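# Open narrow cabinet's top drawer, shut every other drawer

## Task

Pull the top drawer of the slim cabinet with three drawers out to its full extent and leave it open. Every other drawer in the room must end fully closed. No cabinet may be shifted much from its spot. The robot must not fall or finish leaning, or the attempt fails. Anything that stays right only while the robot holds it does not count.

## Robot and tools

ROBOT. A Hello Robot Stretch 3 with one arm. It has a two-wheel differential base (0.33 m long, 0.34 m wide), a lift that rides up a vertical mast, and a telescoping arm that reaches out to the robot's right. The base cannot move sideways, so to carry the gripper forward or back you drive the base. In-place turns pivot about the point between the drive wheels, 0.05 m behind the front edge. With the arm fully in and the wrist folded, the wrist pokes out up to 0.06 m past the right side and a turn sweeps a 0.28 m radius. A level, unfolded wrist reaches beyond that circle.

FRAMES. Base frame: origin on the floor between the drive wheels, x forward, y left, z up. hand_pose is reported in this frame, at the point where the closed fingertips meet. With all wrist joints at 0, its x points up, y back toward the mast, z to the rear. The odometry frame is the base frame as it was at scene start. base_odometry comes from wheel counts, so slipping shows as travel. Heading is positive to the left, -3.142 to 3.142.

execute_actions. Arguments: "actions", a list holding exactly one action, or empty to only read state and images; and optional "cameras", a list drawn from head_camera, nav_camera, wrist_camera, all. Leaving it out, null or ["all"] gives every camera; [] gives none; a bad name refuses the call. An action may hold "base", "joints", or both, plus optional "contact_limits". Its motions start together.
- base: one key only, and it is an offset from where the base was last reported in this scene. translate_m: straight drive in metres, positive forward, -1 to 1. rotate_rad: in-place turn in radians, positive counter-clockwise (left), -3.2 to 3.2.
- joints: absolute targets, one number per named joint. lift_m 0 to 1.1 (arm height, m, ±0.004). arm_m 0 to 0.52 (extension, m, ±0.004). wrist_yaw_rad -1.345 to 4.42 (0 along the arm, positive swings toward the front, 3.0 folded over the base; ±0.02). wrist_pitch_rad -1.57 to 0.451 (0 level, negative fingertips down; ±0.05). wrist_roll_rad -2.911 to 2.911 (0 fingers side by side; ±0.02). gripper_m -0.089 to 0.179 (larger is wider; the real gap is 0.007 less when nearly shut and 0.025 less when wide, zero below 0.007; ±0.004). head_pan_rad -3.953 to 1.73 (0 forward, positive left, -1.57 along the arm; ±0.02). head_tilt_rad -1.53 to 0.419 (negative looks down; ±0.02). A joint you omit may keep driving to its earlier target unseen. Unknown keys or out-of-range numbers refuse the call and nothing moves. One action lasts at most 15 s.
- contact_limits: only arm_m, a motor effort percentage 1 to 100. The arm stops with contact_stop when its effort reaches that level (the negative of it when retracting). Lower is gentler; too low halts at once. It also caps holding force until the next action.

wait: "seconds" 0 to 10. Commands nothing new; returns state and images.
zoom_image: "camera" and "region" [x0, y0, x1, y1] in pixels of that camera's latest full image, top-left origin, at most 504 by 504.
finished_scene: "scene" integer 1 to 2. Ends the scene irreversibly once the last command has been held; the result says whether the task succeeded. A reply with no tool call ends everything. If a call reports a stop, later motion calls in the same reply are skipped. While you think, the robot keeps holding its last command.

RESULT LINES. base_status and joint_status: done (base done only means the wheels turned enough), off_target (resting short and maybe still pushing), contact_stop, time_out, torque_fault; after the last three the old target is dropped. After contact_stop the arm or lift goes slack until commanded again. on_its_own covers what you did not command; "held at" is a target, not a position. motor_effort: percent, positive toward higher joint values, peak in brackets; biased and noisy. Positive wheel effort pushes forward. contact_limits shows limit in force, default and maximum. lidar_m: 12 distances from the base origin, 30 degree sectors, 1st straight ahead then counter-clockwise (4th left, 7th behind, 10th right), in a plane 0.17 m above the floor, range 0.15 to 12, "-" nothing seen; misses glass and thin legs; robot parts can hide sectors 5, 6, 9, 10. wrist_depth_mm and head_depth_mm: 7x7 grids of median depths (45 to 1000 and 280 to 4000 mm; head grid is sideways). turned_by_wheels, turned_by_imu: turn since last result, left positive. base_tilt: degrees, forward and right positive, with a fixed bias up to about 4. The pictures line gives image order. Camera intrinsics and poses are given per camera; they can be slightly off, most for wrist_camera.

SPEED. Full speed (0.30 m/s, 1.9 rad/s) only when lift_m < 0.30, arm_m < 0.03 and wrist_yaw_rad > 2.54; otherwise 0.10 m/s and 0.63 rad/s.

SELF-COLLISION. Fold (yaw 3.0) or unfold only with lift_m 0.32 to 0.95, wrist_pitch_rad -0.4 and roll near 0; once folded the lift may go down to 0.25. With yaw below -0.4 keep pitch at -0.5 or lower.

GRIPPER. Grip by commanding below the object's width; release with at least 0.02 above the touching value. Readings do not prove a grasp.

AVOID. Pushing a rigid thing with the gripper above roughly 0.45 m can tip the robot before the contact stop fires; raised limits and repeat pushes make it worse. Don't drive while hooked onto something fixed; snags, especially reversing, can tip it. If it leans: undo the last move in small steps, free the gripper, lower lift_m to about 0.2. Long hard wrist loads switch a wrist servo off for 10 s. A slack lift can sink under load. Drops, slams, hard hits and very hard pushes are penalised.

Each tool is called after "Call:" as name([rows], argument=value, ...), one row to a line, values as JSON.

## Session

Call:
execute_actions(actions=[])

Scene clock: 0.00 s.
base_odometry: x=+0.000 y=+0.000 heading=+0.000 (m, m, rad; odometry frame)
turned_by_wheels: +0.000 (rad since the last result)
turned_by_imu: +0.000 (rad since the last result)
base_tilt: forward=-0.7 right=-1.0 (deg)
lidar_m: 1.95 2.07 1.99 1.39 2.07 2.88 2.42 2.29 1.85 1.33 1.40 2.00
head_depth_mm: 1803 1870 1855 1853 1833 1830 1813 / 1802 1889 1878 1864 1848 1847 1839 / 1817 1916 1910 1887 1881 1867 1861 / 1822 1924 1911 1894 1890 1887 1867 / 1820 1948 1929 1927 1919 1910 1897 / 1837 1984 1960 1953 1928 1936 1913 / 1841 2000 1974 1973 1951 1952 1940
base_status: not commanded
joint_positions: lift_m=+0.586 arm_m=+0.001 wrist_yaw_rad=+3.121 wrist_pitch_rad=-0.494 wrist_roll_rad=-0.009 gripper_m=+0.037 head_pan_rad=-0.015 head_tilt_rad=+0.002
joint_status: not commanded
motor_effort: left_wheel=+0 right_wheel=+0 lift_m=+23 arm_m=+0 wrist_yaw_rad=+1 wrist_pitch_rad=+5 wrist_roll_rad=+0 gripper_m=+0 head_pan_rad=+0 head_tilt_rad=+2 (%)
hand_pose: x=-0.0169 y=+0.0679 z=+0.5822 quat_wxyz=(+0.179, +0.684, +0.167, +0.687) (m; base frame)
wrist_depth_mm: - - - - - - - / - - - - - - - / - - - - - - - / - - - - - - - / 939 963 916 931 972 918 979 / 811 775 - 824 - 827 806 / 706 691 708 733 710 712 719
pictures: head_camera (sideways: a quarter turn clockwise sets it upright), nav_camera (sideways: a quarter turn counterclockwise sets it upright), wrist_camera
Images, in order (width x height): head_camera 896x504, nav_camera 672x504, wrist_camera 644x364.

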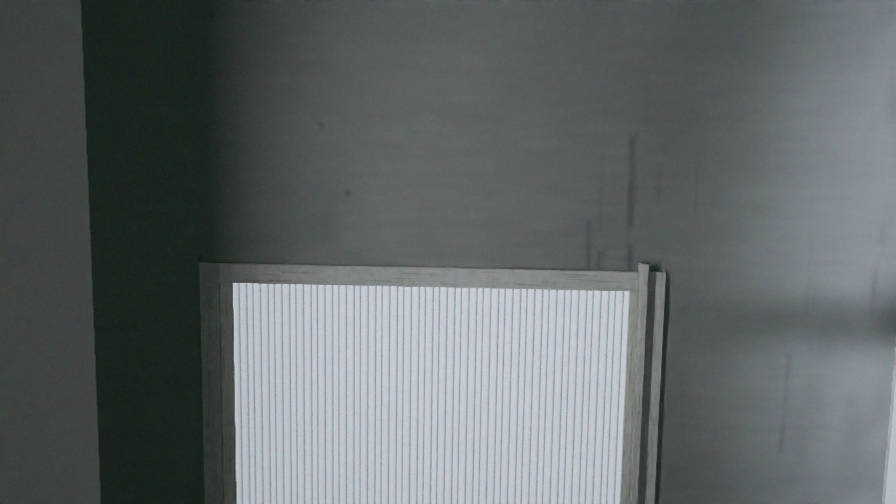

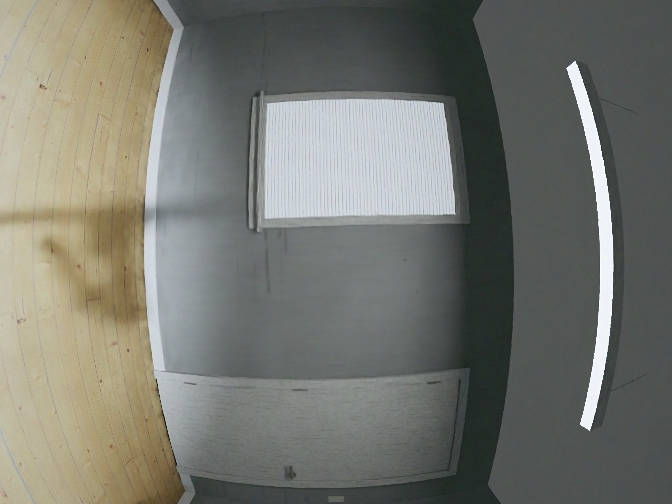

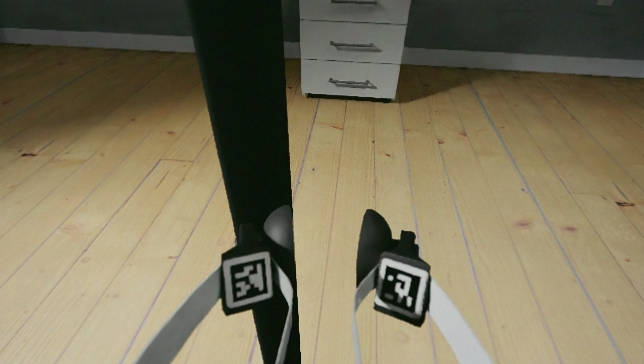

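Call:
execute_actions([
  {"joints":{"head_pan_rad":1.57,"head_tilt_rad":-0.6}},
], cameras=["head_camera","nav_camera"])

Call:
execute_actions([
  {"joints":{"head_pan_rad":-2.2}},
], cameras=["head_camera","nav_camera"])

Scene clock: 3.47 s.
base_odometry: x=+0.000 y=+0.000 heading=+0.000 (m, m, rad; odometry frame)
turned_by_wheels: +0.000 (rad since the last result)
turned_by_imu: +0.000 (rad since the last result)
base_tilt: forward=-0.6 right=-1.2 (deg)
lidar_m: 1.95 2.07 1.99 1.39 2.07 2.87 2.41 2.29 1.86 1.33 1.39 1.99
head_depth_mm: 1601 1760 1936 2144 1853 1492 1265 / 1626 1775 1946 2147 1796 1503 1261 / 1641 1798 1931 1592 1726 1504 1261 / 1658 1807 1965 1621 1748 1496 1263 / 1679 1841 2044 2238 1856 1506 1266 / 1686 1869 2074 2258 1851 1497 1259 / 1717 1888 2111 2290 1859 1543 -
base_status: not commanded
joint_positions: lift_m=+0.586 arm_m=+0.001 wrist_yaw_rad=+3.121 wrist_pitch_rad=-0.494 wrist_roll_rad=-0.009 gripper_m=+0.037 head_pan_rad=+1.563 head_tilt_rad=-0.592
joint_status: all done
motor_effort: left_wheel=-1(0) right_wheel=+0(0) lift_m=+24(23) arm_m=+0(0) wrist_yaw_rad=+0(0) wrist_pitch_rad=+5(5) wrist_roll_rad=+0(0) gripper_m=+0(1) head_pan_rad=+2(37) head_tilt_rad=-5(40) (%)
hand_pose: x=-0.0169 y=+0.0679 z=+0.5822 quat_wxyz=(+0.179, +0.684, +0.167, +0.687) (m; base frame)
wrist_depth_mm: - - - - - - - / - - - - - - - / - - - - - - - / - - - - - - - / 919 904 952 941 961 953 966 / 797 783 - 799 - 821 801 / 714 707 691 709 709 721 725
pictures: head_camera (sideways: a quarter turn clockwise sets it upright), nav_camera (sideways: a quarter turn counterclockwise sets it upright)
camera_calibration (this result's frames):
head_camera: T_world_to_cam=[[0.00640694, -0.523783, -0.851828, 1.12867], [-0.999612, -0.0264619, 0.00875278, 0.000131421], [-0.0271256, 0.851441, -0.523749, 0.634751], [0, 0, 0, 1]] pos_world=[0.010118, 0.0507288, 1.29388]
nav_camera: T_world_to_cam=[[0.0221676, 0.544025, 0.838776, -1.04859], [0.998263, -0.0578597, 0.0111448, 0.0317293], [0.0545944, 0.837072, -0.544363, 0.671309], [0, 0, 0, 1]] pos_world=[-0.0450792, 0.0103596, 1.24461]
Images, in order (width x height): head_camera 896x504, nav_camera 672x504.

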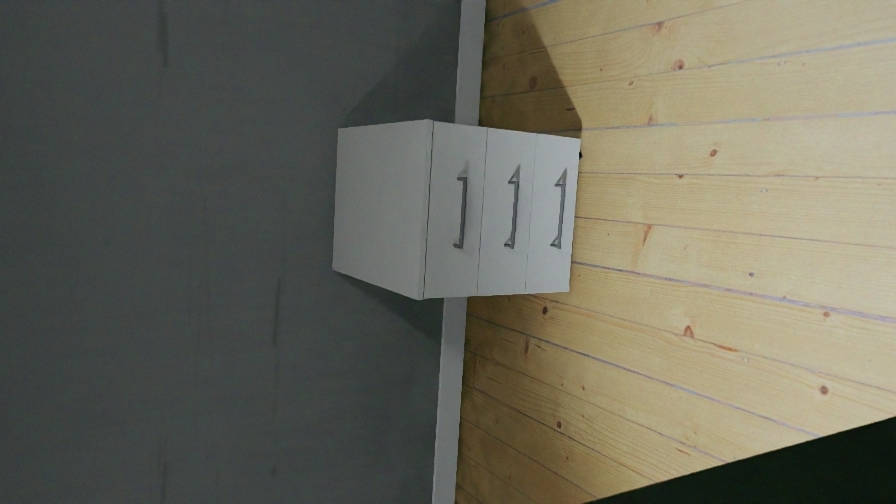

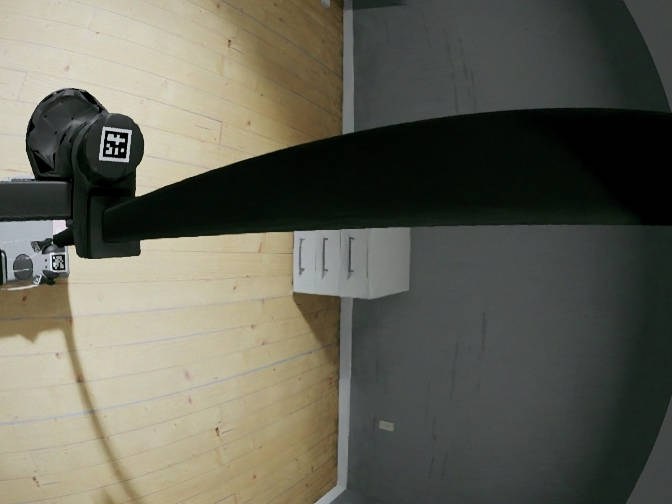

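Scene clock: 5.63 s.
base_odometry: x=+0.000 y=+0.000 heading=+0.000 (m, m, rad; odometry frame)
turned_by_wheels: +0.000 (rad since the last result)
turned_by_imu: +0.000 (rad since the last result)
base_tilt: forward=-0.8 right=-1.0 (deg)
lidar_m: 1.95 2.07 1.99 1.39 2.07 2.88 2.41 2.29 1.86 1.32 1.39 1.99
head_depth_mm: 2068 2316 2619 2423 1847 1500 1262 / 1937 2184 2450 2396 1851 1499 1266 / 1842 2044 2280 2418 1848 1488 1262 / 1755 1924 2142 2311 1868 1498 1261 / 1676 1815 2004 2186 1852 1491 1264 / 1588 1720 1902 2086 1845 1505 1261 / 1506 1648 1808 1971 1852 1504 1262
base_status: not commanded
joint_positions: lift_m=+0.586 arm_m=+0.001 wrist_yaw_rad=+3.121 wrist_pitch_rad=-0.494 wrist_roll_rad=-0.009 gripper_m=+0.037 head_pan_rad=-2.193 head_tilt_rad=-0.592
joint_status: all done
motor_effort: left_wheel=+0(0) right_wheel=+0(0) lift_m=+23(23) arm_m=+0(0) wrist_yaw_rad=+1(1) wrist_pitch_rad=+5(5) wrist_roll_rad=+0(0) gripper_m=+0(0) head_pan_rad=-3(36) head_tilt_rad=-4(5) (%)
hand_pose: x=-0.0169 y=+0.0679 z=+0.5822 quat_wxyz=(+0.179, +0.684, +0.167, +0.687) (m; base frame)
wrist_depth_mm: - - - - - - - / - - - - - - - / - - - - - - - / - - - - - - - / 935 933 950 929 940 934 964 / 816 817 - 823 - 839 818 / 680 705 714 711 722 706 716
pictures: head_camera (sideways: a quarter turn clockwise sets it upright), nav_camera (sideways: a quarter turn counterclockwise sets it upright)
camera_calibration (this result's frames):
head_camera: T_world_to_cam=[[0.296671, 0.432054, -0.851655, 1.12667], [0.832314, -0.554236, 0.00876418, -0.0110582], [-0.468231, -0.711444, -0.52403, 0.637808], [0, 0, 0, 1]] pos_world=[-0.0264069, -0.0391483, 1.29386]
nav_camera: T_world_to_cam=[[-0.331687, -0.432135, 0.838596, -1.04619], [-0.782638, 0.622377, 0.0111613, 0.0425714], [-0.526746, -0.652615, -0.544639, 0.675215], [0, 0, 0, 1]] pos_world=[0.0419763, -0.0379361, 1.24461]
Images, in order (width x height): head_camera 896x504, nav_camera 672x504.

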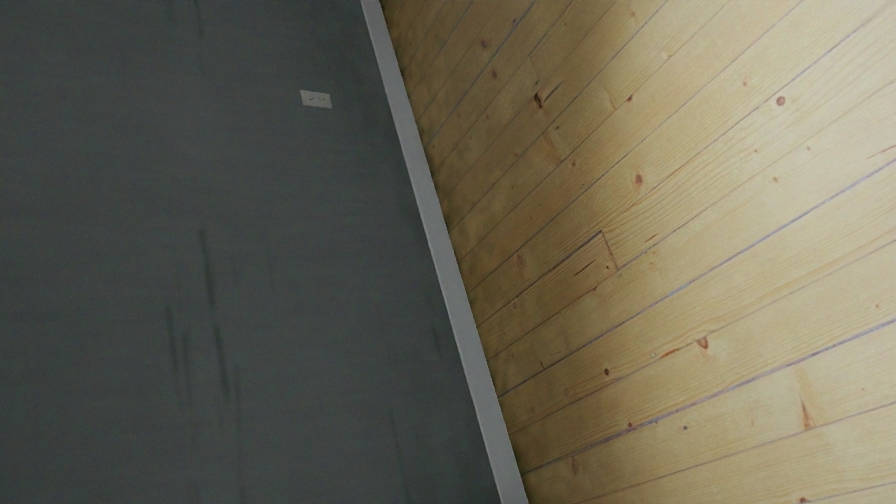

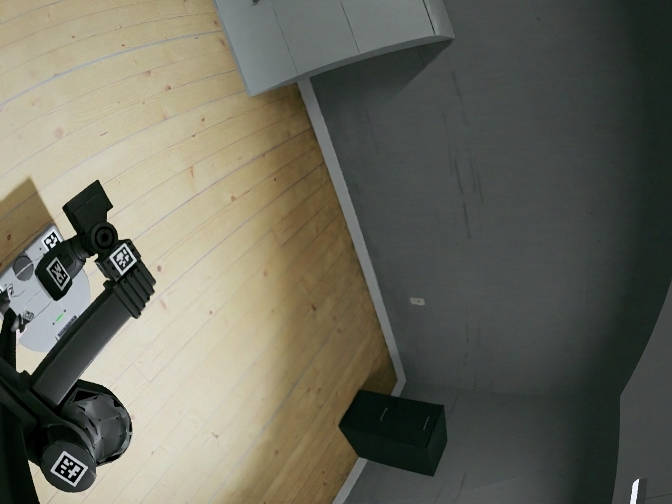

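Call:
execute_actions([
  {"joints":{"head_pan_rad":-1.2}},
], cameras=["head_camera","nav_camera"])

Call:
execute_actions([
  {"joints":{"head_pan_rad":-3.0,"head_tilt_rad":-0.4}},
], cameras=["head_camera","nav_camera"])

Scene clock: 12.80 s.
base_odometry: x=+0.000 y=+0.000 heading=+0.000 (m, m, rad; odometry frame)
turned_by_wheels: +0.000 (rad since the last result)
turned_by_imu: +0.000 (rad since the last result)
base_tilt: forward=-0.8 right=-1.1 (deg)
lidar_m: 1.94 2.07 1.99 1.39 2.07 2.87 2.41 2.29 1.85 1.33 1.40 1.99
head_depth_mm: 1504 1291 1278 1449 1677 1503 1259 / 1574 1285 1360 1493 1678 1502 1257 / 1648 1352 1425 1596 1740 1492 1264 / 1725 1439 1517 1691 1815 1507 1265 / 1827 1490 1609 1843 1860 1502 1260 / 1917 2072 2366 2434 1860 1502 1264 / 2035 2281 2555 2418 1863 1502 1261
base_status: not commanded
joint_positions: lift_m=+0.586 arm_m=+0.001 wrist_yaw_rad=+3.121 wrist_pitch_rad=-0.494 wrist_roll_rad=-0.009 gripper_m=+0.037 head_pan_rad=-1.207 head_tilt_rad=-0.592
joint_status: all done
motor_effort: left_wheel=+0(0) right_wheel=+0(1) lift_m=+23(22) arm_m=+1(1) wrist_yaw_rad=+0(0) wrist_pitch_rad=+5(5) wrist_roll_rad=+0(0) gripper_m=+1(1) head_pan_rad=+3(36) head_tilt_rad=-5(4) (%)
hand_pose: x=-0.0169 y=+0.0679 z=+0.5822 quat_wxyz=(+0.179, +0.684, +0.167, +0.687) (m; base frame)
wrist_depth_mm: - - - - - - - / - - - - - - - / - - - - - - - / - - - - - - - / 933 902 915 913 933 941 949 / 773 805 - 811 - 802 840 / 693 700 693 714 701 712 704
pictures: head_camera (sideways: a quarter turn clockwise sets it upright), nav_camera (sideways: a quarter turn counterclockwise sets it upright)
camera_calibration (this result's frames):
head_camera: T_world_to_cam=[[-0.196255, 0.485972, -0.851655, 1.12968], [0.921781, 0.387612, 0.00876418, -0.0116039], [0.334371, -0.783319, -0.52403, 0.632912], [0, 0, 0, 1]] pos_world=[0.0207749, -0.048723, 1.29386]
nav_camera: T_world_to_cam=[[0.176979, -0.515204, 0.838596, -1.0493], [-0.951139, -0.308562, 0.0111613, 0.0435992], [0.253008, -0.799597, -0.544639, 0.670458], [0, 0, 0, 1]] pos_world=[0.0575411, 0.00894831, 1.24461]
Images, in order (width x height): head_camera 896x504, nav_camera 672x504.

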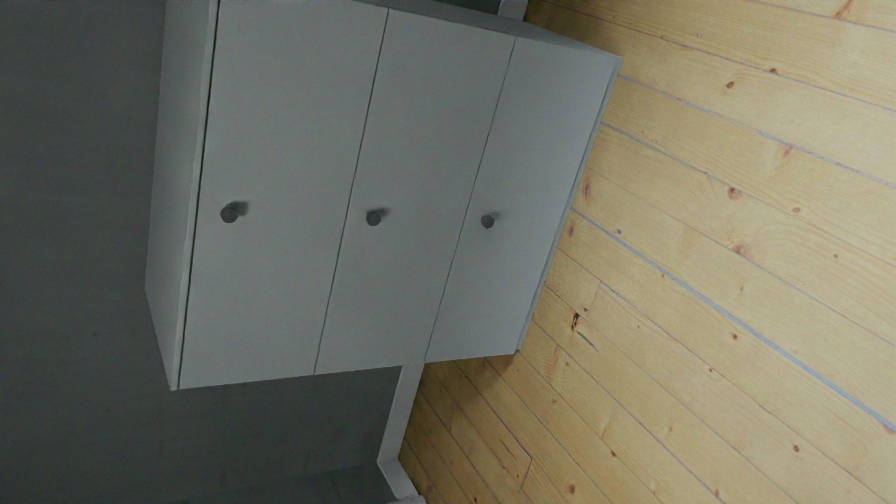

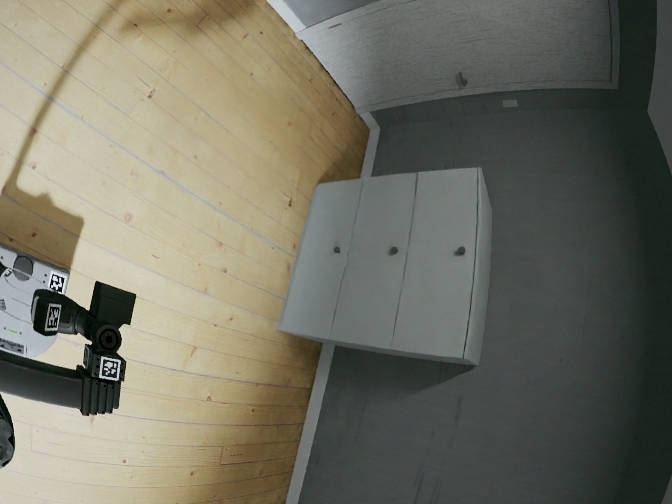

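Scene clock: 14.20 s.
base_odometry: x=+0.000 y=+0.000 heading=+0.000 (m, m, rad; odometry frame)
turned_by_wheels: +0.000 (rad since the last result)
turned_by_imu: +0.000 (rad since the last result)
base_tilt: forward=-0.8 right=-1.1 (deg)
lidar_m: 1.95 2.06 1.99 1.39 2.07 2.88 2.42 2.29 1.85 1.33 1.40 1.99
head_depth_mm: 2324 2448 2644 2834 2373 1779 1441 / 2395 2554 2697 2892 2372 1782 1432 / 2446 2601 2781 2952 2355 1776 1430 / 2525 2669 2833 3010 2370 1784 1426 / 2597 2771 2840 2487 2367 1784 1433 / 2622 2836 3002 2508 2353 1778 1426 / 2721 2876 3050 3060 2332 1790 1426
base_status: not commanded
joint_positions: lift_m=+0.586 arm_m=+0.001 wrist_yaw_rad=+3.121 wrist_pitch_rad=-0.494 wrist_roll_rad=-0.009 gripper_m=+0.037 head_pan_rad=-2.993 head_tilt_rad=-0.409
joint_status: all done
motor_effort: left_wheel=+0(0) right_wheel=+0(0) lift_m=+23(23) arm_m=+0(0) wrist_yaw_rad=-1(1) wrist_pitch_rad=+5(4) wrist_roll_rad=-1(0) gripper_m=+0(0) head_pan_rad=-3(37) head_tilt_rad=+4(25) (%)
hand_pose: x=-0.0169 y=+0.0679 z=+0.5822 quat_wxyz=(+0.179, +0.684, +0.167, +0.687) (m; base frame)
wrist_depth_mm: - - - - - - - / - - - - - - - / - - - - - - - / - - - - - - - / 911 950 931 952 986 931 928 / 805 787 - 825 - 828 805 / 704 705 704 716 732 709 743
pictures: head_camera (sideways: a quarter turn clockwise sets it upright), nav_camera (sideways: a quarter turn counterclockwise sets it upright)
camera_calibration (this result's frames):
head_camera: T_world_to_cam=[[0.353952, 0.0638035, -0.933085, 1.23255], [0.183302, -0.983054, 0.00231276, 0.00129849], [-0.917125, -0.171855, -0.35965, 0.426647], [0, 0, 0, 1]] pos_world=[-0.0452143, -0.00404319, 1.30351]
nav_camera: T_world_to_cam=[[-0.380426, -0.0390442, 0.923987, -1.15728], [-0.0976147, 0.995223, 0.00186421, 0.0504949], [-0.919645, -0.0894855, -0.382419, 0.46653], [0, 0, 0, 1]] pos_world=[-0.00628598, -0.0536909, 1.24762]
Images, in order (width x height): head_camera 896x504, nav_camera 672x504.

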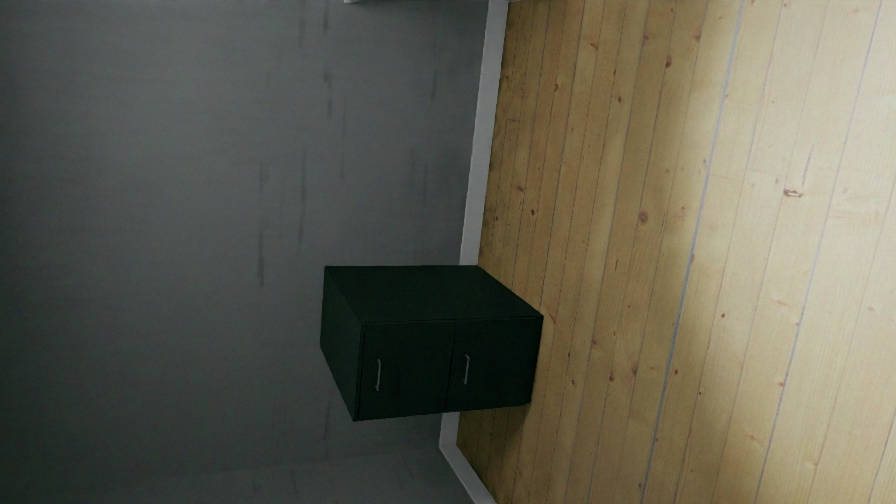

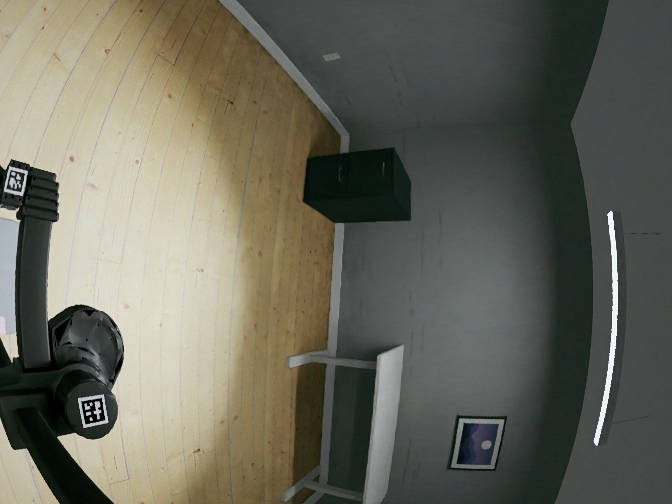

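Call:
execute_actions([
  {"base":{"rotate_rad":1.63},"joints":{"head_pan_rad":-1.57,"head_tilt_rad":-0.85,"lift_m":0.5,"wrist_pitch_rad":-0.4}},
], cameras=[])

Call:
execute_actions([
  {"base":{"translate_m":0.51}},
], cameras=[])

Call:
execute_actions([
  {"base":{"rotate_rad":1.43},"joints":{"wrist_yaw_rad":0,"gripper_m":0.09}},
], cameras=[])

Call:
execute_actions([
  {"joints":{"wrist_pitch_rad":0,"wrist_roll_rad":1.57,"arm_m":0.3,"lift_m":0.36}},
])

Scene clock: 26.47 s.
base_odometry: x=+0.000 y=+0.000 heading=+1.630 (m, m, rad; odometry frame)
turned_by_wheels: +1.630 (rad since the last result)
turned_by_imu: +1.653 (rad since the last result)
base_tilt: forward=-0.8 right=-1.1 (deg)
lidar_m: 1.39 2.12 2.41 2.29 2.29 1.83 1.33 1.43 1.98 1.95 2.12 1.97
head_depth_mm: 1648 1882 2073 1766 1488 1283 1135 / 1679 1911 2096 1765 1493 1290 1158 / 1710 1953 2139 1755 1496 1291 1153 / 1744 1977 2164 1763 1497 1294 1177 / 1776 2034 2186 1778 1500 1293 1144 / 1802 2082 2198 1786 1491 1303 1142 / 1838 2120 2169 1792 1501 1300 1142
base_status: done
joint_positions: lift_m=+0.501 arm_m=+0.001 wrist_yaw_rad=+3.121 wrist_pitch_rad=-0.422 wrist_roll_rad=-0.009 gripper_m=+0.037 head_pan_rad=-1.577 head_tilt_rad=-0.839
joint_status: all done
motor_effort: left_wheel=-3(8) right_wheel=+1(3) lift_m=+9(17) arm_m=+0(0) wrist_yaw_rad=+0(0) wrist_pitch_rad=+7(8) wrist_roll_rad=+0(0) gripper_m=+0(0) head_pan_rad=+3(36) head_tilt_rad=-6(37) (%)
hand_pose: x=-0.0167 y=+0.0776 z=+0.5126 quat_wxyz=(+0.155, +0.689, +0.142, +0.693) (m; base frame)
wrist_depth_mm: - - - - - - - / - - - - - - - / - - - - - - - / - - - - - - - / 868 886 883 894 925 920 954 / 774 743 - 781 - 770 753 / 648 635 647 663 671 667 677
pictures: none
No camera images: the call's "cameras" was empty. Leave "cameras" out to get every camera's image.

Scene clock: 32.57 s.
base_odometry: x=-0.030 y=+0.509 heading=+1.630 (m, m, rad; odometry frame)
turned_by_wheels: +0.000 (rad since the last result)
turned_by_imu: +0.002 (rad since the last result)
base_tilt: forward=-0.7 right=-1.3 (deg)
lidar_m: 0.88 1.57 2.39 2.32 2.93 2.34 1.83 1.97 2.04 2.01 1.83 0.89
head_depth_mm: 1708 1953 2121 1751 1488 1287 1136 / 1745 1975 2156 1772 1489 1292 1161 / 1784 2024 2171 1771 1489 1289 1162 / 1807 2063 2186 1762 1495 1294 1182 / 1836 2117 2194 1775 1503 1294 1144 / 1867 2156 2190 1775 1496 1290 1142 / 1890 2179 2188 1772 1507 1296 1144
base_status: done
joint_positions: lift_m=+0.501 arm_m=+0.001 wrist_yaw_rad=+3.121 wrist_pitch_rad=-0.422 wrist_roll_rad=-0.009 gripper_m=+0.037 head_pan_rad=-1.577 head_tilt_rad=-0.839
joint_status: not commanded
motor_effort: left_wheel=-3(4) right_wheel=+1(5) lift_m=+9(9) arm_m=+0(1) wrist_yaw_rad=+0(1) wrist_pitch_rad=+7(7) wrist_roll_rad=+0(0) gripper_m=+1(1) head_pan_rad=+2(3) head_tilt_rad=-6(6) (%)
hand_pose: x=-0.0167 y=+0.0776 z=+0.5126 quat_wxyz=(+0.155, +0.689, +0.142, +0.693) (m; base frame)
wrist_depth_mm: - - - - - - - / - - - - - - - / - - - - - - - / - - - - - - - / 864 900 873 886 913 941 910 / 749 771 - 753 - 782 785 / 631 651 655 650 659 667 690
pictures: none
No camera images: the call's "cameras" was empty. Leave "cameras" out to get every camera's image.

Scene clock: 35.77 s.
base_odometry: x=-0.030 y=+0.509 heading=+3.060 (m, m, rad; odometry frame)
turned_by_wheels: +1.430 (rad since the last result)
turned_by_imu: +1.450 (rad since the last result)
base_tilt: forward=-0.7 right=-1.1 (deg)
lidar_m: 2.32 2.47 2.41 1.84 1.89 2.10 2.02 2.07 1.51 0.88 1.50 2.03
head_depth_mm: 1247 1430 1667 1762 1483 1290 1136 / 1252 1428 1567 1318 1454 1290 1161 / 1259 1442 1290 1213 1430 1320 1180 / 1258 1448 1292 1214 1430 1315 1136 / 1267 1452 1385 1305 1469 1294 1139 / 1269 1463 1705 1772 1499 1290 1148 / 1274 1461 1712 1792 1496 1298 1145
base_status: done
joint_positions: lift_m=+0.501 arm_m=+0.001 wrist_yaw_rad=+0.002 wrist_pitch_rad=-0.422 wrist_roll_rad=-0.009 gripper_m=+0.090 head_pan_rad=-1.577 head_tilt_rad=-0.839
joint_status: all done
motor_effort: left_wheel=-3(10) right_wheel=+2(4) lift_m=+9(8) arm_m=+0(0) wrist_yaw_rad=-4(4) wrist_pitch_rad=+7(7) wrist_roll_rad=+0(0) gripper_m=+1(91) head_pan_rad=+3(2) head_tilt_rad=-7(5) (%)
hand_pose: x=-0.0212 y=-0.3702 z=+0.5126 quat_wxyz=(+0.695, +0.149, -0.688, -0.147) (m; base frame)
wrist_depth_mm: - - 685 604 595 - - / - - 685 610 632 - - / - - - 697 687 - - / - - 966 748 800 - - / 857 880 877 829 881 930 926 / 734 773 751 746 735 781 775 / 636 652 657 647 644 663 685
pictures: none
No camera images: the call's "cameras" was empty. Leave "cameras" out to get every camera's image.

Scene clock: 39.20 s.
base_odometry: x=-0.030 y=+0.509 heading=+3.060 (m, m, rad; odometry frame)
turned_by_wheels: +0.000 (rad since the last result)
turned_by_imu: +0.000 (rad since the last result)
base_tilt: forward=-0.7 right=-1.0 (deg)
lidar_m: 2.32 2.47 2.42 1.84 1.88 2.09 2.01 2.07 1.51 0.88 1.49 2.04
head_depth_mm: 1253 1428 1670 1765 1484 1290 1138 / 1256 1431 1558 1324 1489 1283 1145 / 1263 1436 1290 1205 1460 1253 1137 / 1260 1443 1295 1217 1426 1296 1137 / 1265 1451 1388 1295 1453 1299 1140 / 1272 1463 1711 1767 1501 1299 1144 / 1282 1458 1705 1787 1506 1296 1142
base_status: not commanded
joint_positions: lift_m=+0.361 arm_m=+0.300 wrist_yaw_rad=+0.001 wrist_pitch_rad=-0.024 wrist_roll_rad=+1.569 gripper_m=+0.090 head_pan_rad=-1.577 head_tilt_rad=-0.839
joint_status: all done
motor_effort: left_wheel=-3(3) right_wheel=+2(1) lift_m=+8(5) arm_m=+5(5) wrist_yaw_rad=-1(2) wrist_pitch_rad=+8(8) wrist_roll_rad=+0(1) gripper_m=+0(0) head_pan_rad=+3(2) head_tilt_rad=-6(5) (%)
hand_pose: x=-0.0212 y=-0.7001 z=+0.4690 quat_wxyz=(+0.001, +0.000, -1.000, -0.012) (m; base frame)
wrist_depth_mm: 856 860 842 320 322 320 320 / 868 861 861 326 325 328 329 / 912 885 878 336 339 340 340 / 940 887 877 345 353 346 350 / 920 951 936 355 357 359 356 / 965 964 956 369 370 372 371 / 994 - 976 379 381 384 386
pictures: head_camera (sideways: a quarter turn clockwise sets it upright), nav_camera (sideways: a quarter turn counterclockwise sets it upright), wrist_camera
camera_calibration (this result's frames):
head_camera: T_world_to_cam=[[-0.00622979, 0.71626, -0.697806, 0.927977], [0.99954, 0.0251829, 0.0169253, -0.0226991], [0.0296957, -0.697379, -0.716087, 0.884607], [0, 0, 0, 1]] pos_world=[0.00220066, -0.0471951, 1.28139]
nav_camera: T_world_to_cam=[[-0.0222827, -0.732742, 0.680142, -0.841545], [-0.998397, 0.0517101, 0.0229999, 0.0284805], [-0.0520232, -0.678539, -0.732719, 0.916972], [0, 0, 0, 1]] pos_world=[0.0573868, 0.00409392, 1.2436]
wrist_camera: T_world_to_cam=[[-0.0560149, -0.0194284, -0.998241, 0.455182], [0.98036, 0.188286, -0.0586761, 0.210668], [0.189095, -0.981922, 0.00849999, -0.524868], [0, 0, 0, 1]] pos_world=[-0.0817833, -0.546201, 0.471204]
Images, in order (width x height): head_camera 896x504, nav_camera 672x504, wrist_camera 644x364.

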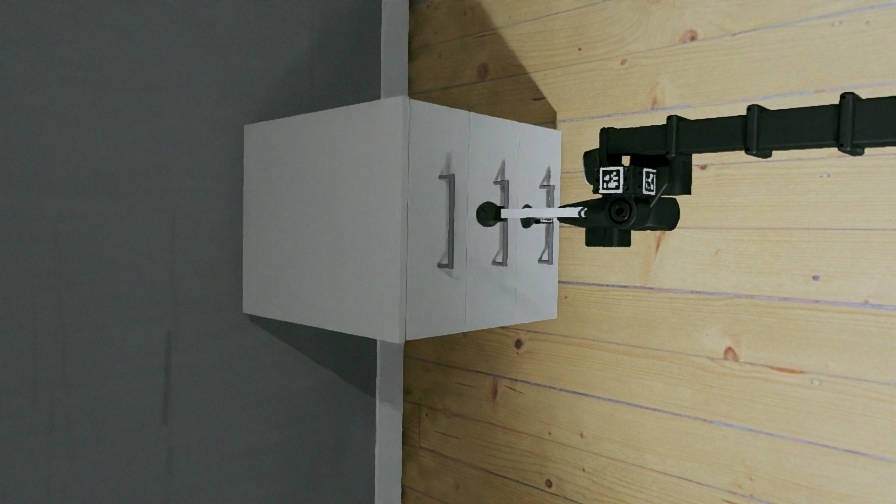

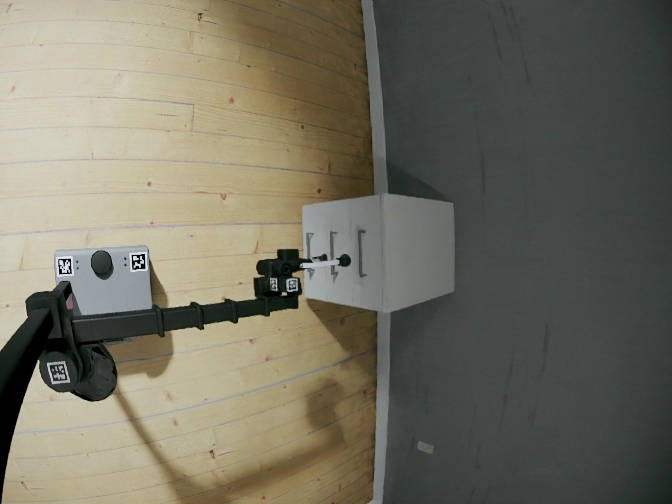

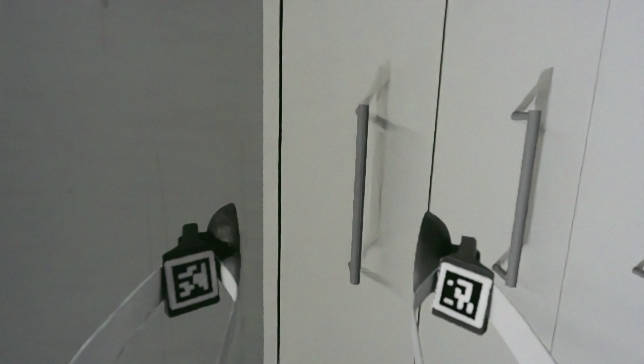

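Call:
execute_actions([
  {"joints":{"arm_m":0.44,"lift_m":0.33}},
], cameras=["head_camera","wrist_camera"])

Scene clock: 43.33 s.
base_odometry: x=-0.030 y=+0.509 heading=+3.060 (m, m, rad; odometry frame)
turned_by_wheels: +0.000 (rad since the last result)
turned_by_imu: +0.000 (rad since the last result)
base_tilt: forward=-0.8 right=-0.9 (deg)
lidar_m: 2.32 2.47 2.41 1.84 1.89 2.10 2.01 2.08 1.50 0.88 1.49 2.03
head_depth_mm: 1255 1433 1669 1760 1488 1285 1135 / 1249 1434 1553 1322 1485 1303 1147 / 1256 1441 1294 1210 - 1290 1134 / 1257 1447 1296 1216 1429 1293 1136 / 1262 1452 1387 1289 1470 1291 1147 / 1277 1457 1712 1783 1502 1292 1142 / 1272 1461 1712 1797 1501 1296 1144
base_status: not commanded
joint_positions: lift_m=+0.331 arm_m=+0.440 wrist_yaw_rad=+0.001 wrist_pitch_rad=-0.024 wrist_roll_rad=+1.569 gripper_m=+0.090 head_pan_rad=-1.577 head_tilt_rad=-0.839
joint_status: all done
motor_effort: left_wheel=-3(3) right_wheel=+1(2) lift_m=+9(3) arm_m=+5(4) wrist_yaw_rad=-3(1) wrist_pitch_rad=+8(8) wrist_roll_rad=+1(0) gripper_m=+0(1) head_pan_rad=+3(2) head_tilt_rad=-6(5) (%)
hand_pose: x=-0.0212 y=-0.8401 z=+0.4390 quat_wxyz=(+0.001, +0.000, -1.000, -0.012) (m; base frame)
wrist_depth_mm: 707 726 187 188 187 190 190 / 725 727 192 191 193 193 196 / 740 764 197 199 199 199 200 / 771 773 203 204 205 205 204 / 832 783 209 208 210 212 210 / 797 799 216 213 217 217 218 / 850 820 223 220 223 224 222
pictures: head_camera (sideways: a quarter turn clockwise sets it upright), wrist_camera
camera_calibration (this result's frames):
head_camera: T_world_to_cam=[[-0.00622988, 0.71626, -0.697806, 0.927977], [0.99954, 0.0251831, 0.0169253, -0.0226991], [0.0296958, -0.697379, -0.716087, 0.884607], [0, 0, 0, 1]] pos_world=[0.00220066, -0.0471951, 1.28139]
wrist_camera: T_world_to_cam=[[-0.0559938, -0.0195397, -0.99824, 0.422456], [0.980369, 0.188237, -0.058676, 0.23524], [0.189052, -0.981929, 0.00861605, -0.662142], [0, 0, 0, 1]] pos_world=[-0.0817877, -0.686203, 0.44122]
Images, in order (width x height): head_camera 896x504, wrist_camera 644x364.

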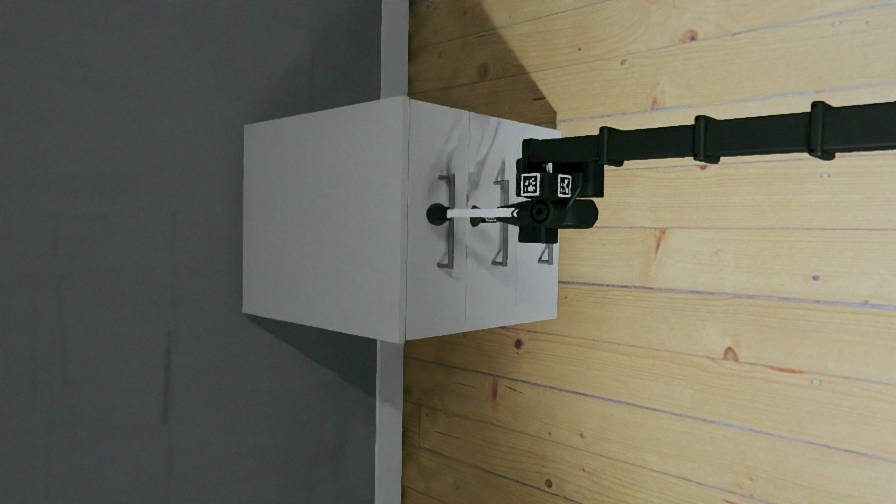

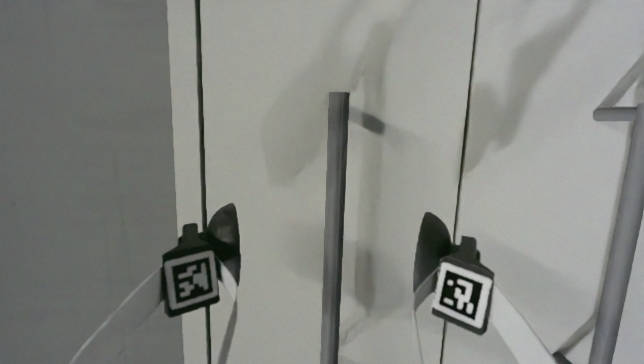

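Call:
execute_actions([
  {"joints":{"arm_m":0.458}},
], cameras=[])

Call:
execute_actions([
  {"joints":{"gripper_m":-0.03}},
], cameras=["wrist_camera"])

Call:
execute_actions([
  {"joints":{"arm_m":0.2},"contact_limits":{"arm_m":25}},
], cameras=["head_camera","wrist_camera"])

Scene clock: 48.03 s.
base_odometry: x=-0.030 y=+0.509 heading=+3.060 (m, m, rad; odometry frame)
turned_by_wheels: +0.000 (rad since the last result)
turned_by_imu: +0.000 (rad since the last result)
base_tilt: forward=-0.7 right=-1.1 (deg)
lidar_m: 2.32 2.47 2.42 1.84 1.88 2.10 2.02 2.08 1.50 0.88 1.50 2.03
head_depth_mm: 1245 1422 1665 1747 1488 1288 1136 / 1250 1437 1564 1317 1484 1302 1146 / 1262 1436 1287 1210 1428 1286 1138 / 1256 1442 1297 1212 1435 1292 1137 / 1265 1447 1379 1296 1461 1295 1142 / 1276 1458 1698 1786 1498 1293 1143 / 1277 1467 1710 1783 1499 1298 1143
base_status: not commanded
joint_positions: lift_m=+0.331 arm_m=+0.458 wrist_yaw_rad=+0.001 wrist_pitch_rad=-0.024 wrist_roll_rad=+1.569 gripper_m=+0.090 head_pan_rad=-1.577 head_tilt_rad=-0.839
joint_status: all done
motor_effort: left_wheel=-3(2) right_wheel=+1(1) lift_m=+9(8) arm_m=+5(5) wrist_yaw_rad=+0(1) wrist_pitch_rad=+8(8) wrist_roll_rad=+1(0) gripper_m=+0(0) head_pan_rad=+2(2) head_tilt_rad=-5(7) (%)
hand_pose: x=-0.0212 y=-0.8581 z=+0.4390 quat_wxyz=(+0.001, +0.000, -1.000, -0.012) (m; base frame)
wrist_depth_mm: 697 690 172 170 172 172 173 / 705 714 174 175 176 177 178 / 727 738 179 180 181 182 182 / 749 745 185 184 186 187 188 / 792 760 190 190 191 190 193 / 824 778 197 196 197 198 197 / 815 811 203 201 205 205 203
pictures: none
No camera images: the call's "cameras" was empty. Leave "cameras" out to get every camera's image.

Scene clock: 49.73 s.
base_odometry: x=-0.030 y=+0.509 heading=+3.060 (m, m, rad; odometry frame)
turned_by_wheels: +0.000 (rad since the last result)
turned_by_imu: +0.000 (rad since the last result)
base_tilt: forward=-0.6 right=-1.1 (deg)
lidar_m: 2.31 2.47 2.42 1.84 1.89 2.10 2.01 2.07 1.51 0.88 1.50 2.03
head_depth_mm: 1249 1431 1655 1771 1476 1286 1135 / 1253 1427 1571 1317 1481 1299 1146 / 1256 1424 1284 1209 1430 1289 1138 / 1263 1439 1288 1220 1429 1289 1137 / 1273 1454 1384 1296 1464 1286 1139 / 1272 1457 1710 1779 1495 1288 1140 / 1275 1463 1721 1782 1494 1298 1144
base_status: not commanded
joint_positions: lift_m=+0.331 arm_m=+0.458 wrist_yaw_rad=+0.001 wrist_pitch_rad=-0.031 wrist_roll_rad=+1.569 gripper_m=-0.029 head_pan_rad=-1.577 head_tilt_rad=-0.839
joint_status: all done
motor_effort: left_wheel=-3(3) right_wheel=+1(1) lift_m=+8(10) arm_m=+4(5) wrist_yaw_rad=-1(0) wrist_pitch_rad=+11(12) wrist_roll_rad=+0(0) gripper_m=-19(100) head_pan_rad=+3(2) head_tilt_rad=-5(5) (%)
hand_pose: x=-0.0212 y=-0.8580 z=+0.4371 quat_wxyz=(+0.001, +0.000, -1.000, -0.016) (m; base frame)
wrist_depth_mm: 695 673 171 171 172 174 173 / 707 714 174 177 177 179 178 / 713 737 179 180 182 183 183 / 748 749 186 185 186 188 189 / 768 767 190 155 192 194 193 / 782 811 193 - 198 199 200 / 819 855 201 202 205 204 205
pictures: wrist_camera
camera_calibration (this result's frames):
wrist_camera: T_world_to_cam=[[-0.056005, -0.0123871, -0.998354, 0.426417], [0.980368, 0.188656, -0.0573368, 0.238262], [0.189056, -0.981965, 0.00157827, -0.676601], [0, 0, 0, 1]] pos_world=[-0.0817875, -0.704066, 0.440444]
Images, in order (width x height): wrist_camera 644x364.

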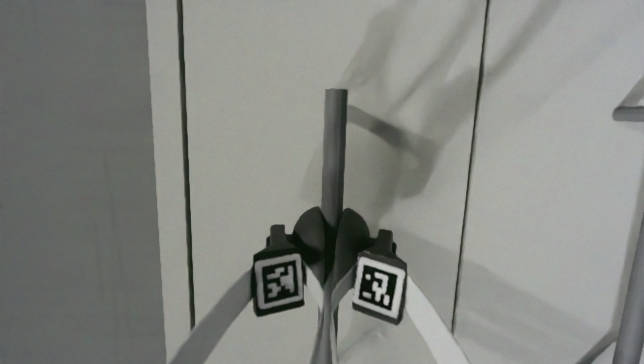

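Scene clock: 52.87 s.
base_odometry: x=-0.030 y=+0.509 heading=+3.060 (m, m, rad; odometry frame)
turned_by_wheels: +0.000 (rad since the last result)
turned_by_imu: +0.000 (rad since the last result)
base_tilt: forward=-0.8 right=-1.2 (deg)
lidar_m: 2.32 2.47 2.42 1.83 1.88 2.10 2.01 2.08 1.50 0.88 1.50 2.03
head_depth_mm: 1254 1436 1674 1765 1488 1286 1133 / 1255 1440 1556 1327 1471 1312 1152 / 1264 1440 1286 1208 1422 - 1128 / 1266 1441 1298 1217 1430 1295 1141 / 1268 1454 1385 1298 1465 1295 1141 / 1269 1456 1709 1780 1495 1296 1141 / 1278 1460 1713 1789 1503 1298 1147
base_status: not commanded
joint_positions: lift_m=+0.331 arm_m=+0.200 wrist_yaw_rad=+0.000 wrist_pitch_rad=-0.024 wrist_roll_rad=+1.569 gripper_m=-0.029 head_pan_rad=-1.577 head_tilt_rad=-0.839
joint_status: all done
motor_effort: left_wheel=-2(3) right_wheel=+1(2) lift_m=+9(9) arm_m=-4(10) wrist_yaw_rad=+0(1) wrist_pitch_rad=+8(11) wrist_roll_rad=+0(0) gripper_m=-13(18) head_pan_rad=+3(3) head_tilt_rad=-6(6) (%)
contact_limits: arm_m 25 (drawing in: default 22, maximum 37; extending or still: default 31, maximum 51)
hand_pose: x=-0.0212 y=-0.6010 z=+0.4388 quat_wxyz=(+0.001, +0.000, -1.000, -0.013) (m; base frame)
wrist_depth_mm: 923 930 925 412 423 423 416 / 955 960 958 424 421 422 430 / 984 988 - 432 435 437 443 / - - - 447 447 455 447 / - - - 450 458 465 456 / - - - - 477 471 482 / - - - - - 709 495
pictures: head_camera (sideways: a quarter turn clockwise sets it upright), wrist_camera
camera_calibration (this result's frames):
head_camera: T_world_to_cam=[[-0.00622969, 0.716262, -0.697803, 0.927974], [0.99954, 0.0251828, 0.0169255, -0.0226992], [0.0296957, -0.697377, -0.716089, 0.88461], [0, 0, 0, 1]] pos_world=[0.00220065, -0.047195, 1.28139]
wrist_camera: T_world_to_cam=[[-0.0557596, -0.0190109, -0.998263, 0.427275], [0.980431, 0.188019, -0.0583442, 0.190004], [0.188802, -0.981981, 0.00815497, -0.427162], [0, 0, 0, 1]] pos_world=[-0.0818123, -0.447067, 0.441102]
Images, in order (width x height): head_camera 896x504, wrist_camera 644x364.

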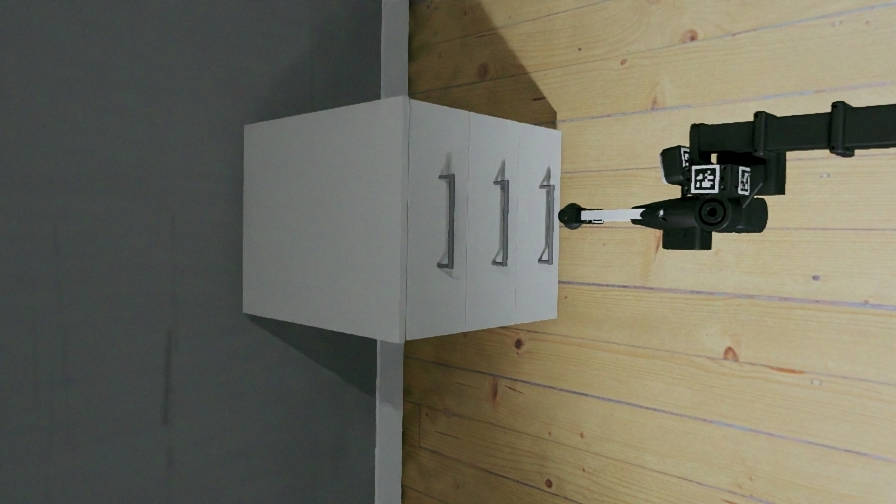

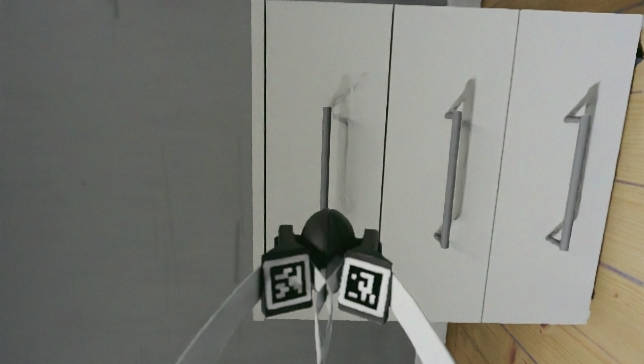

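Slipped. Grip deeper and harder.

Call:
execute_actions([
  {"joints":{"arm_m":0.478,"gripper_m":0.07},"contact_limits":{"arm_m":15}},
], cameras=["wrist_camera"])

Call:
execute_actions([
  {"joints":{"gripper_m":-0.06}},
], cameras=["wrist_camera"])

Call:
execute_actions([
  {"joints":{"arm_m":0.2},"contact_limits":{"arm_m":25}},
], cameras=["head_camera","wrist_camera"])

Scene clock: 59.30 s.
base_odometry: x=-0.030 y=+0.509 heading=+3.060 (m, m, rad; odometry frame)
turned_by_wheels: +0.000 (rad since the last result)
turned_by_imu: +0.000 (rad since the last result)
base_tilt: forward=-0.8 right=-1.1 (deg)
lidar_m: 2.31 2.47 2.42 1.84 1.89 2.10 2.02 2.08 1.50 0.88 1.49 2.03
head_depth_mm: 1244 1418 1661 1767 1486 1288 1138 / 1255 1430 1563 1321 1490 1297 1146 / 1258 1444 1290 1207 1428 1290 1135 / 1267 1440 1299 1216 1426 1287 1134 / 1266 1439 1386 1296 1464 1292 1139 / 1271 1457 1696 1775 1494 1299 1141 / 1279 1475 1726 1779 1502 1294 1144
base_status: not commanded
joint_positions: lift_m=+0.331 arm_m=+0.466 wrist_yaw_rad=+0.000 wrist_pitch_rad=-0.018 wrist_roll_rad=+1.569 gripper_m=+0.070 head_pan_rad=-1.577 head_tilt_rad=-0.840
joint_status: arm_m contact_stop (moved +0.265 of +0.278); the others done
on_its_own: arm_m is slack since a contact_stop, until your next command for it (your +0.478 is given up)
motor_effort: left_wheel=-4(5) right_wheel=+3(3) lift_m=+9(10) arm_m=+1(16) wrist_yaw_rad=+0(1) wrist_pitch_rad=+6(8) wrist_roll_rad=+0(0) gripper_m=-1(92) head_pan_rad=+2(2) head_tilt_rad=-5(5) (%)
contact_limits: arm_m 15 (drawing in: default 22, maximum 37; extending or still: default 31, maximum 51)
hand_pose: x=-0.0214 y=-0.8666 z=+0.4406 quat_wxyz=(+0.001, +0.000, -1.000, -0.009) (m; base frame)
wrist_depth_mm: 672 672 163 163 164 165 164 / 697 680 167 168 169 168 169 / 729 726 171 170 173 173 173 / 732 740 176 174 177 178 178 / 772 782 181 181 182 183 182 / 795 788 187 186 189 189 188 / 825 813 193 194 193 196 194
pictures: wrist_camera
camera_calibration (this result's frames):
wrist_camera: T_world_to_cam=[[-0.0556736, -0.0258121, -0.998115, 0.418007], [0.980542, 0.187067, -0.0595311, 0.239891], [0.188251, -0.982008, 0.0148952, -0.691007], [0, 0, 0, 1]] pos_world=[-0.0818689, -0.712661, 0.441793]
Images, in order (width x height): wrist_camera 644x364.

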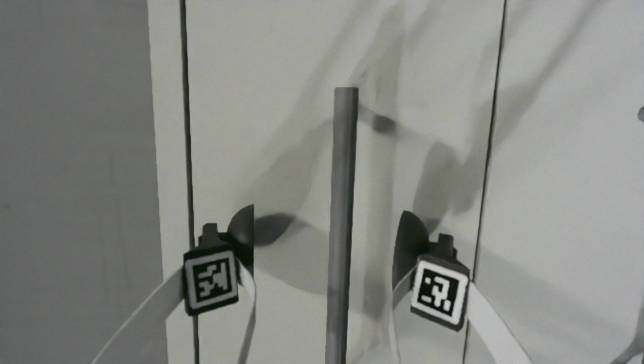

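not run: a stop came earlier in this reply.

not run: a stop came earlier in this reply.

Call:
execute_actions([
  {"joints":{"gripper_m":-0.065,"arm_m":0.464,"lift_m":0.326}},
], cameras=["wrist_camera"])

Call:
execute_actions([
  {"joints":{"arm_m":0.42}},
], cameras=["head_camera","wrist_camera"])

Scene clock: 62.77 s.
base_odometry: x=-0.030 y=+0.509 heading=+3.060 (m, m, rad; odometry frame)
turned_by_wheels: +0.000 (rad since the last result)
turned_by_imu: +0.000 (rad since the last result)
base_tilt: forward=-0.7 right=-1.1 (deg)
lidar_m: 2.32 2.47 2.43 1.84 1.88 2.10 2.01 2.07 1.50 0.88 1.50 2.03
head_depth_mm: 1256 1426 1672 1756 1490 1289 1134 / 1256 1432 1549 1315 1488 1301 1144 / 1257 1446 1292 1213 1424 1291 1139 / 1264 1447 1291 1183 1426 1292 1135 / 1263 1459 1384 1296 1459 1290 1141 / 1277 1461 1704 1786 1496 1298 1143 / 1280 1467 1711 1767 1502 1299 1143
base_status: not commanded
joint_positions: lift_m=+0.327 arm_m=+0.463 wrist_yaw_rad=-0.001 wrist_pitch_rad=+0.006 wrist_roll_rad=+1.569 gripper_m=-0.063 head_pan_rad=-1.577 head_tilt_rad=-0.840
joint_status: all done
motor_effort: left_wheel=-5(5) right_wheel=+3(3) lift_m=+10(7) arm_m=+10(9) wrist_yaw_rad=+0(1) wrist_pitch_rad=-2(6) wrist_roll_rad=+0(0) gripper_m=-43(100) head_pan_rad=+3(2) head_tilt_rad=-6(6) (%)
hand_pose: x=-0.0216 y=-0.8645 z=+0.4427 quat_wxyz=(+0.001, +0.000, -1.000, +0.003) (m; base frame)
wrist_depth_mm: 705 724 168 166 166 164 165 / 745 717 172 170 170 168 168 / 745 742 176 175 176 172 173 / 773 755 181 178 179 178 177 / 784 805 186 182 184 183 183 / 800 796 - 190 188 188 186 / 845 819 199 194 194 195 193
pictures: wrist_camera
camera_calibration (this result's frames):
wrist_camera: T_world_to_cam=[[-0.0557163, -0.0495068, -0.997219, 0.399235], [0.980693, 0.184793, -0.0639671, 0.239826], [0.187446, -0.98153, 0.038255, -0.698864], [0, 0, 0, 1]] pos_world=[-0.0819529, -0.710509, 0.440201]
Images, in order (width x height): wrist_camera 644x364.

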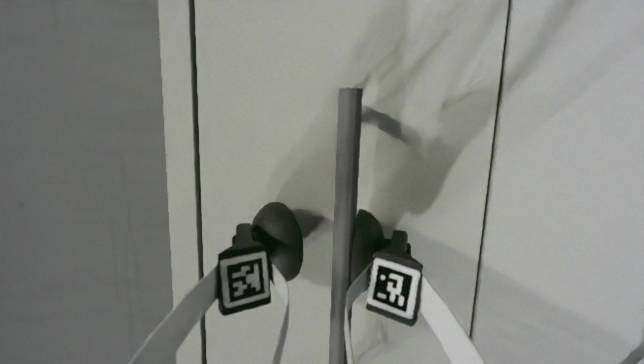

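Scene clock: 64.17 s.
base_odometry: x=-0.030 y=+0.509 heading=+3.060 (m, m, rad; odometry frame)
turned_by_wheels: +0.000 (rad since the last result)
turned_by_imu: +0.000 (rad since the last result)
base_tilt: forward=-0.7 right=-1.0 (deg)
lidar_m: 2.32 2.47 2.42 1.83 1.89 2.10 2.01 2.08 1.50 0.88 1.50 2.03
head_depth_mm: 1246 1431 1665 1750 1489 1284 1130 / 1251 1440 1555 1320 1489 1291 1136 / 1251 1440 1285 1181 1397 1293 1141 / 1266 1438 1294 1161 1428 1289 1134 / 1265 1454 1381 1299 1458 1293 1136 / 1269 1460 1706 1772 1506 1295 1143 / 1280 1463 1721 1764 1502 1301 1142
base_status: not commanded
joint_positions: lift_m=+0.327 arm_m=+0.421 wrist_yaw_rad=+0.000 wrist_pitch_rad=-0.020 wrist_roll_rad=+1.569 gripper_m=-0.059 head_pan_rad=-1.577 head_tilt_rad=-0.840
joint_status: all done
on_its_own: gripper_m is held at -0.058, not at your -0.065, by its stall guard, which is still easing
motor_effort: left_wheel=-1(5) right_wheel=+0(3) lift_m=+11(11) arm_m=-7(11) wrist_yaw_rad=+0(1) wrist_pitch_rad=+7(11) wrist_roll_rad=+0(0) gripper_m=-3(42) head_pan_rad=+2(3) head_tilt_rad=-5(6) (%)
hand_pose: x=-0.0215 y=-0.8214 z=+0.4359 quat_wxyz=(+0.001, +0.000, -1.000, -0.010) (m; base frame)
wrist_depth_mm: 731 730 165 165 166 206 208 / 767 751 170 170 170 212 213 / 768 770 173 173 175 219 218 / 806 786 177 178 179 225 224 / 853 820 183 148 186 232 229 / 844 859 189 151 189 237 237 / 900 891 194 193 196 243 244
pictures: head_camera (sideways: a quarter turn clockwise sets it upright), wrist_camera
camera_calibration (this result's frames):
head_camera: T_world_to_cam=[[-0.0062829, 0.716965, -0.697081, 0.927033], [0.999537, 0.0252459, 0.016957, -0.0227403], [0.029756, -0.696652, -0.716792, 0.885524], [0, 0, 0, 1]] pos_world=[0.00220457, -0.0471746, 1.28134]
wrist_camera: T_world_to_cam=[[-0.0554816, -0.0233933, -0.998186, 0.416511], [0.98063, 0.186807, -0.0588838, 0.230763], [0.187846, -0.982118, 0.0125758, -0.645609], [0, 0, 0, 1]] pos_world=[-0.0819098, -0.667429, 0.437463]
Images, in order (width x height): head_camera 896x504, wrist_camera 644x364.

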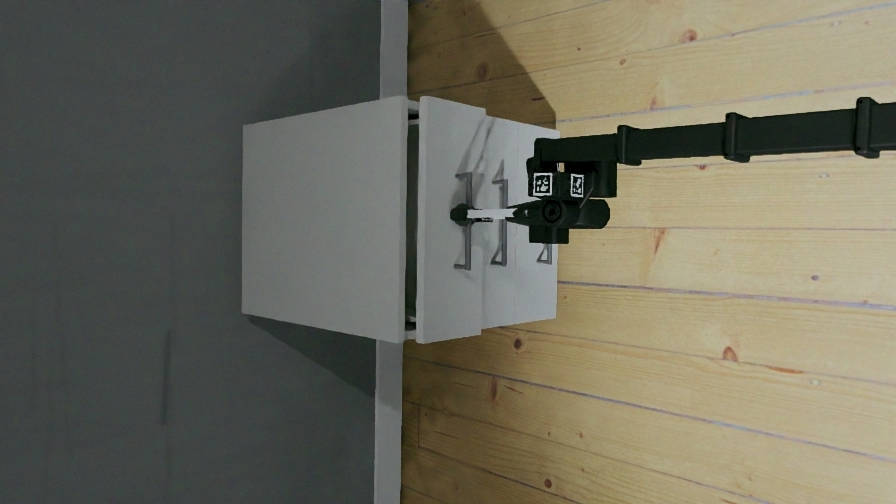

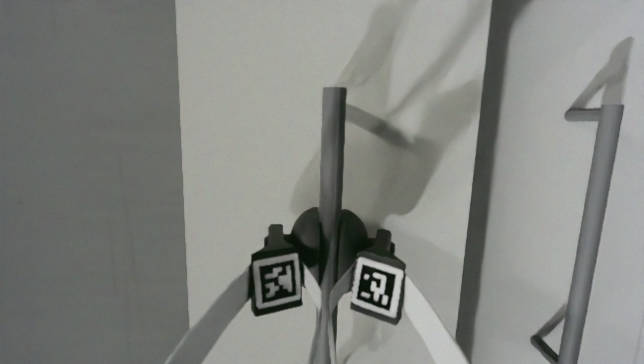

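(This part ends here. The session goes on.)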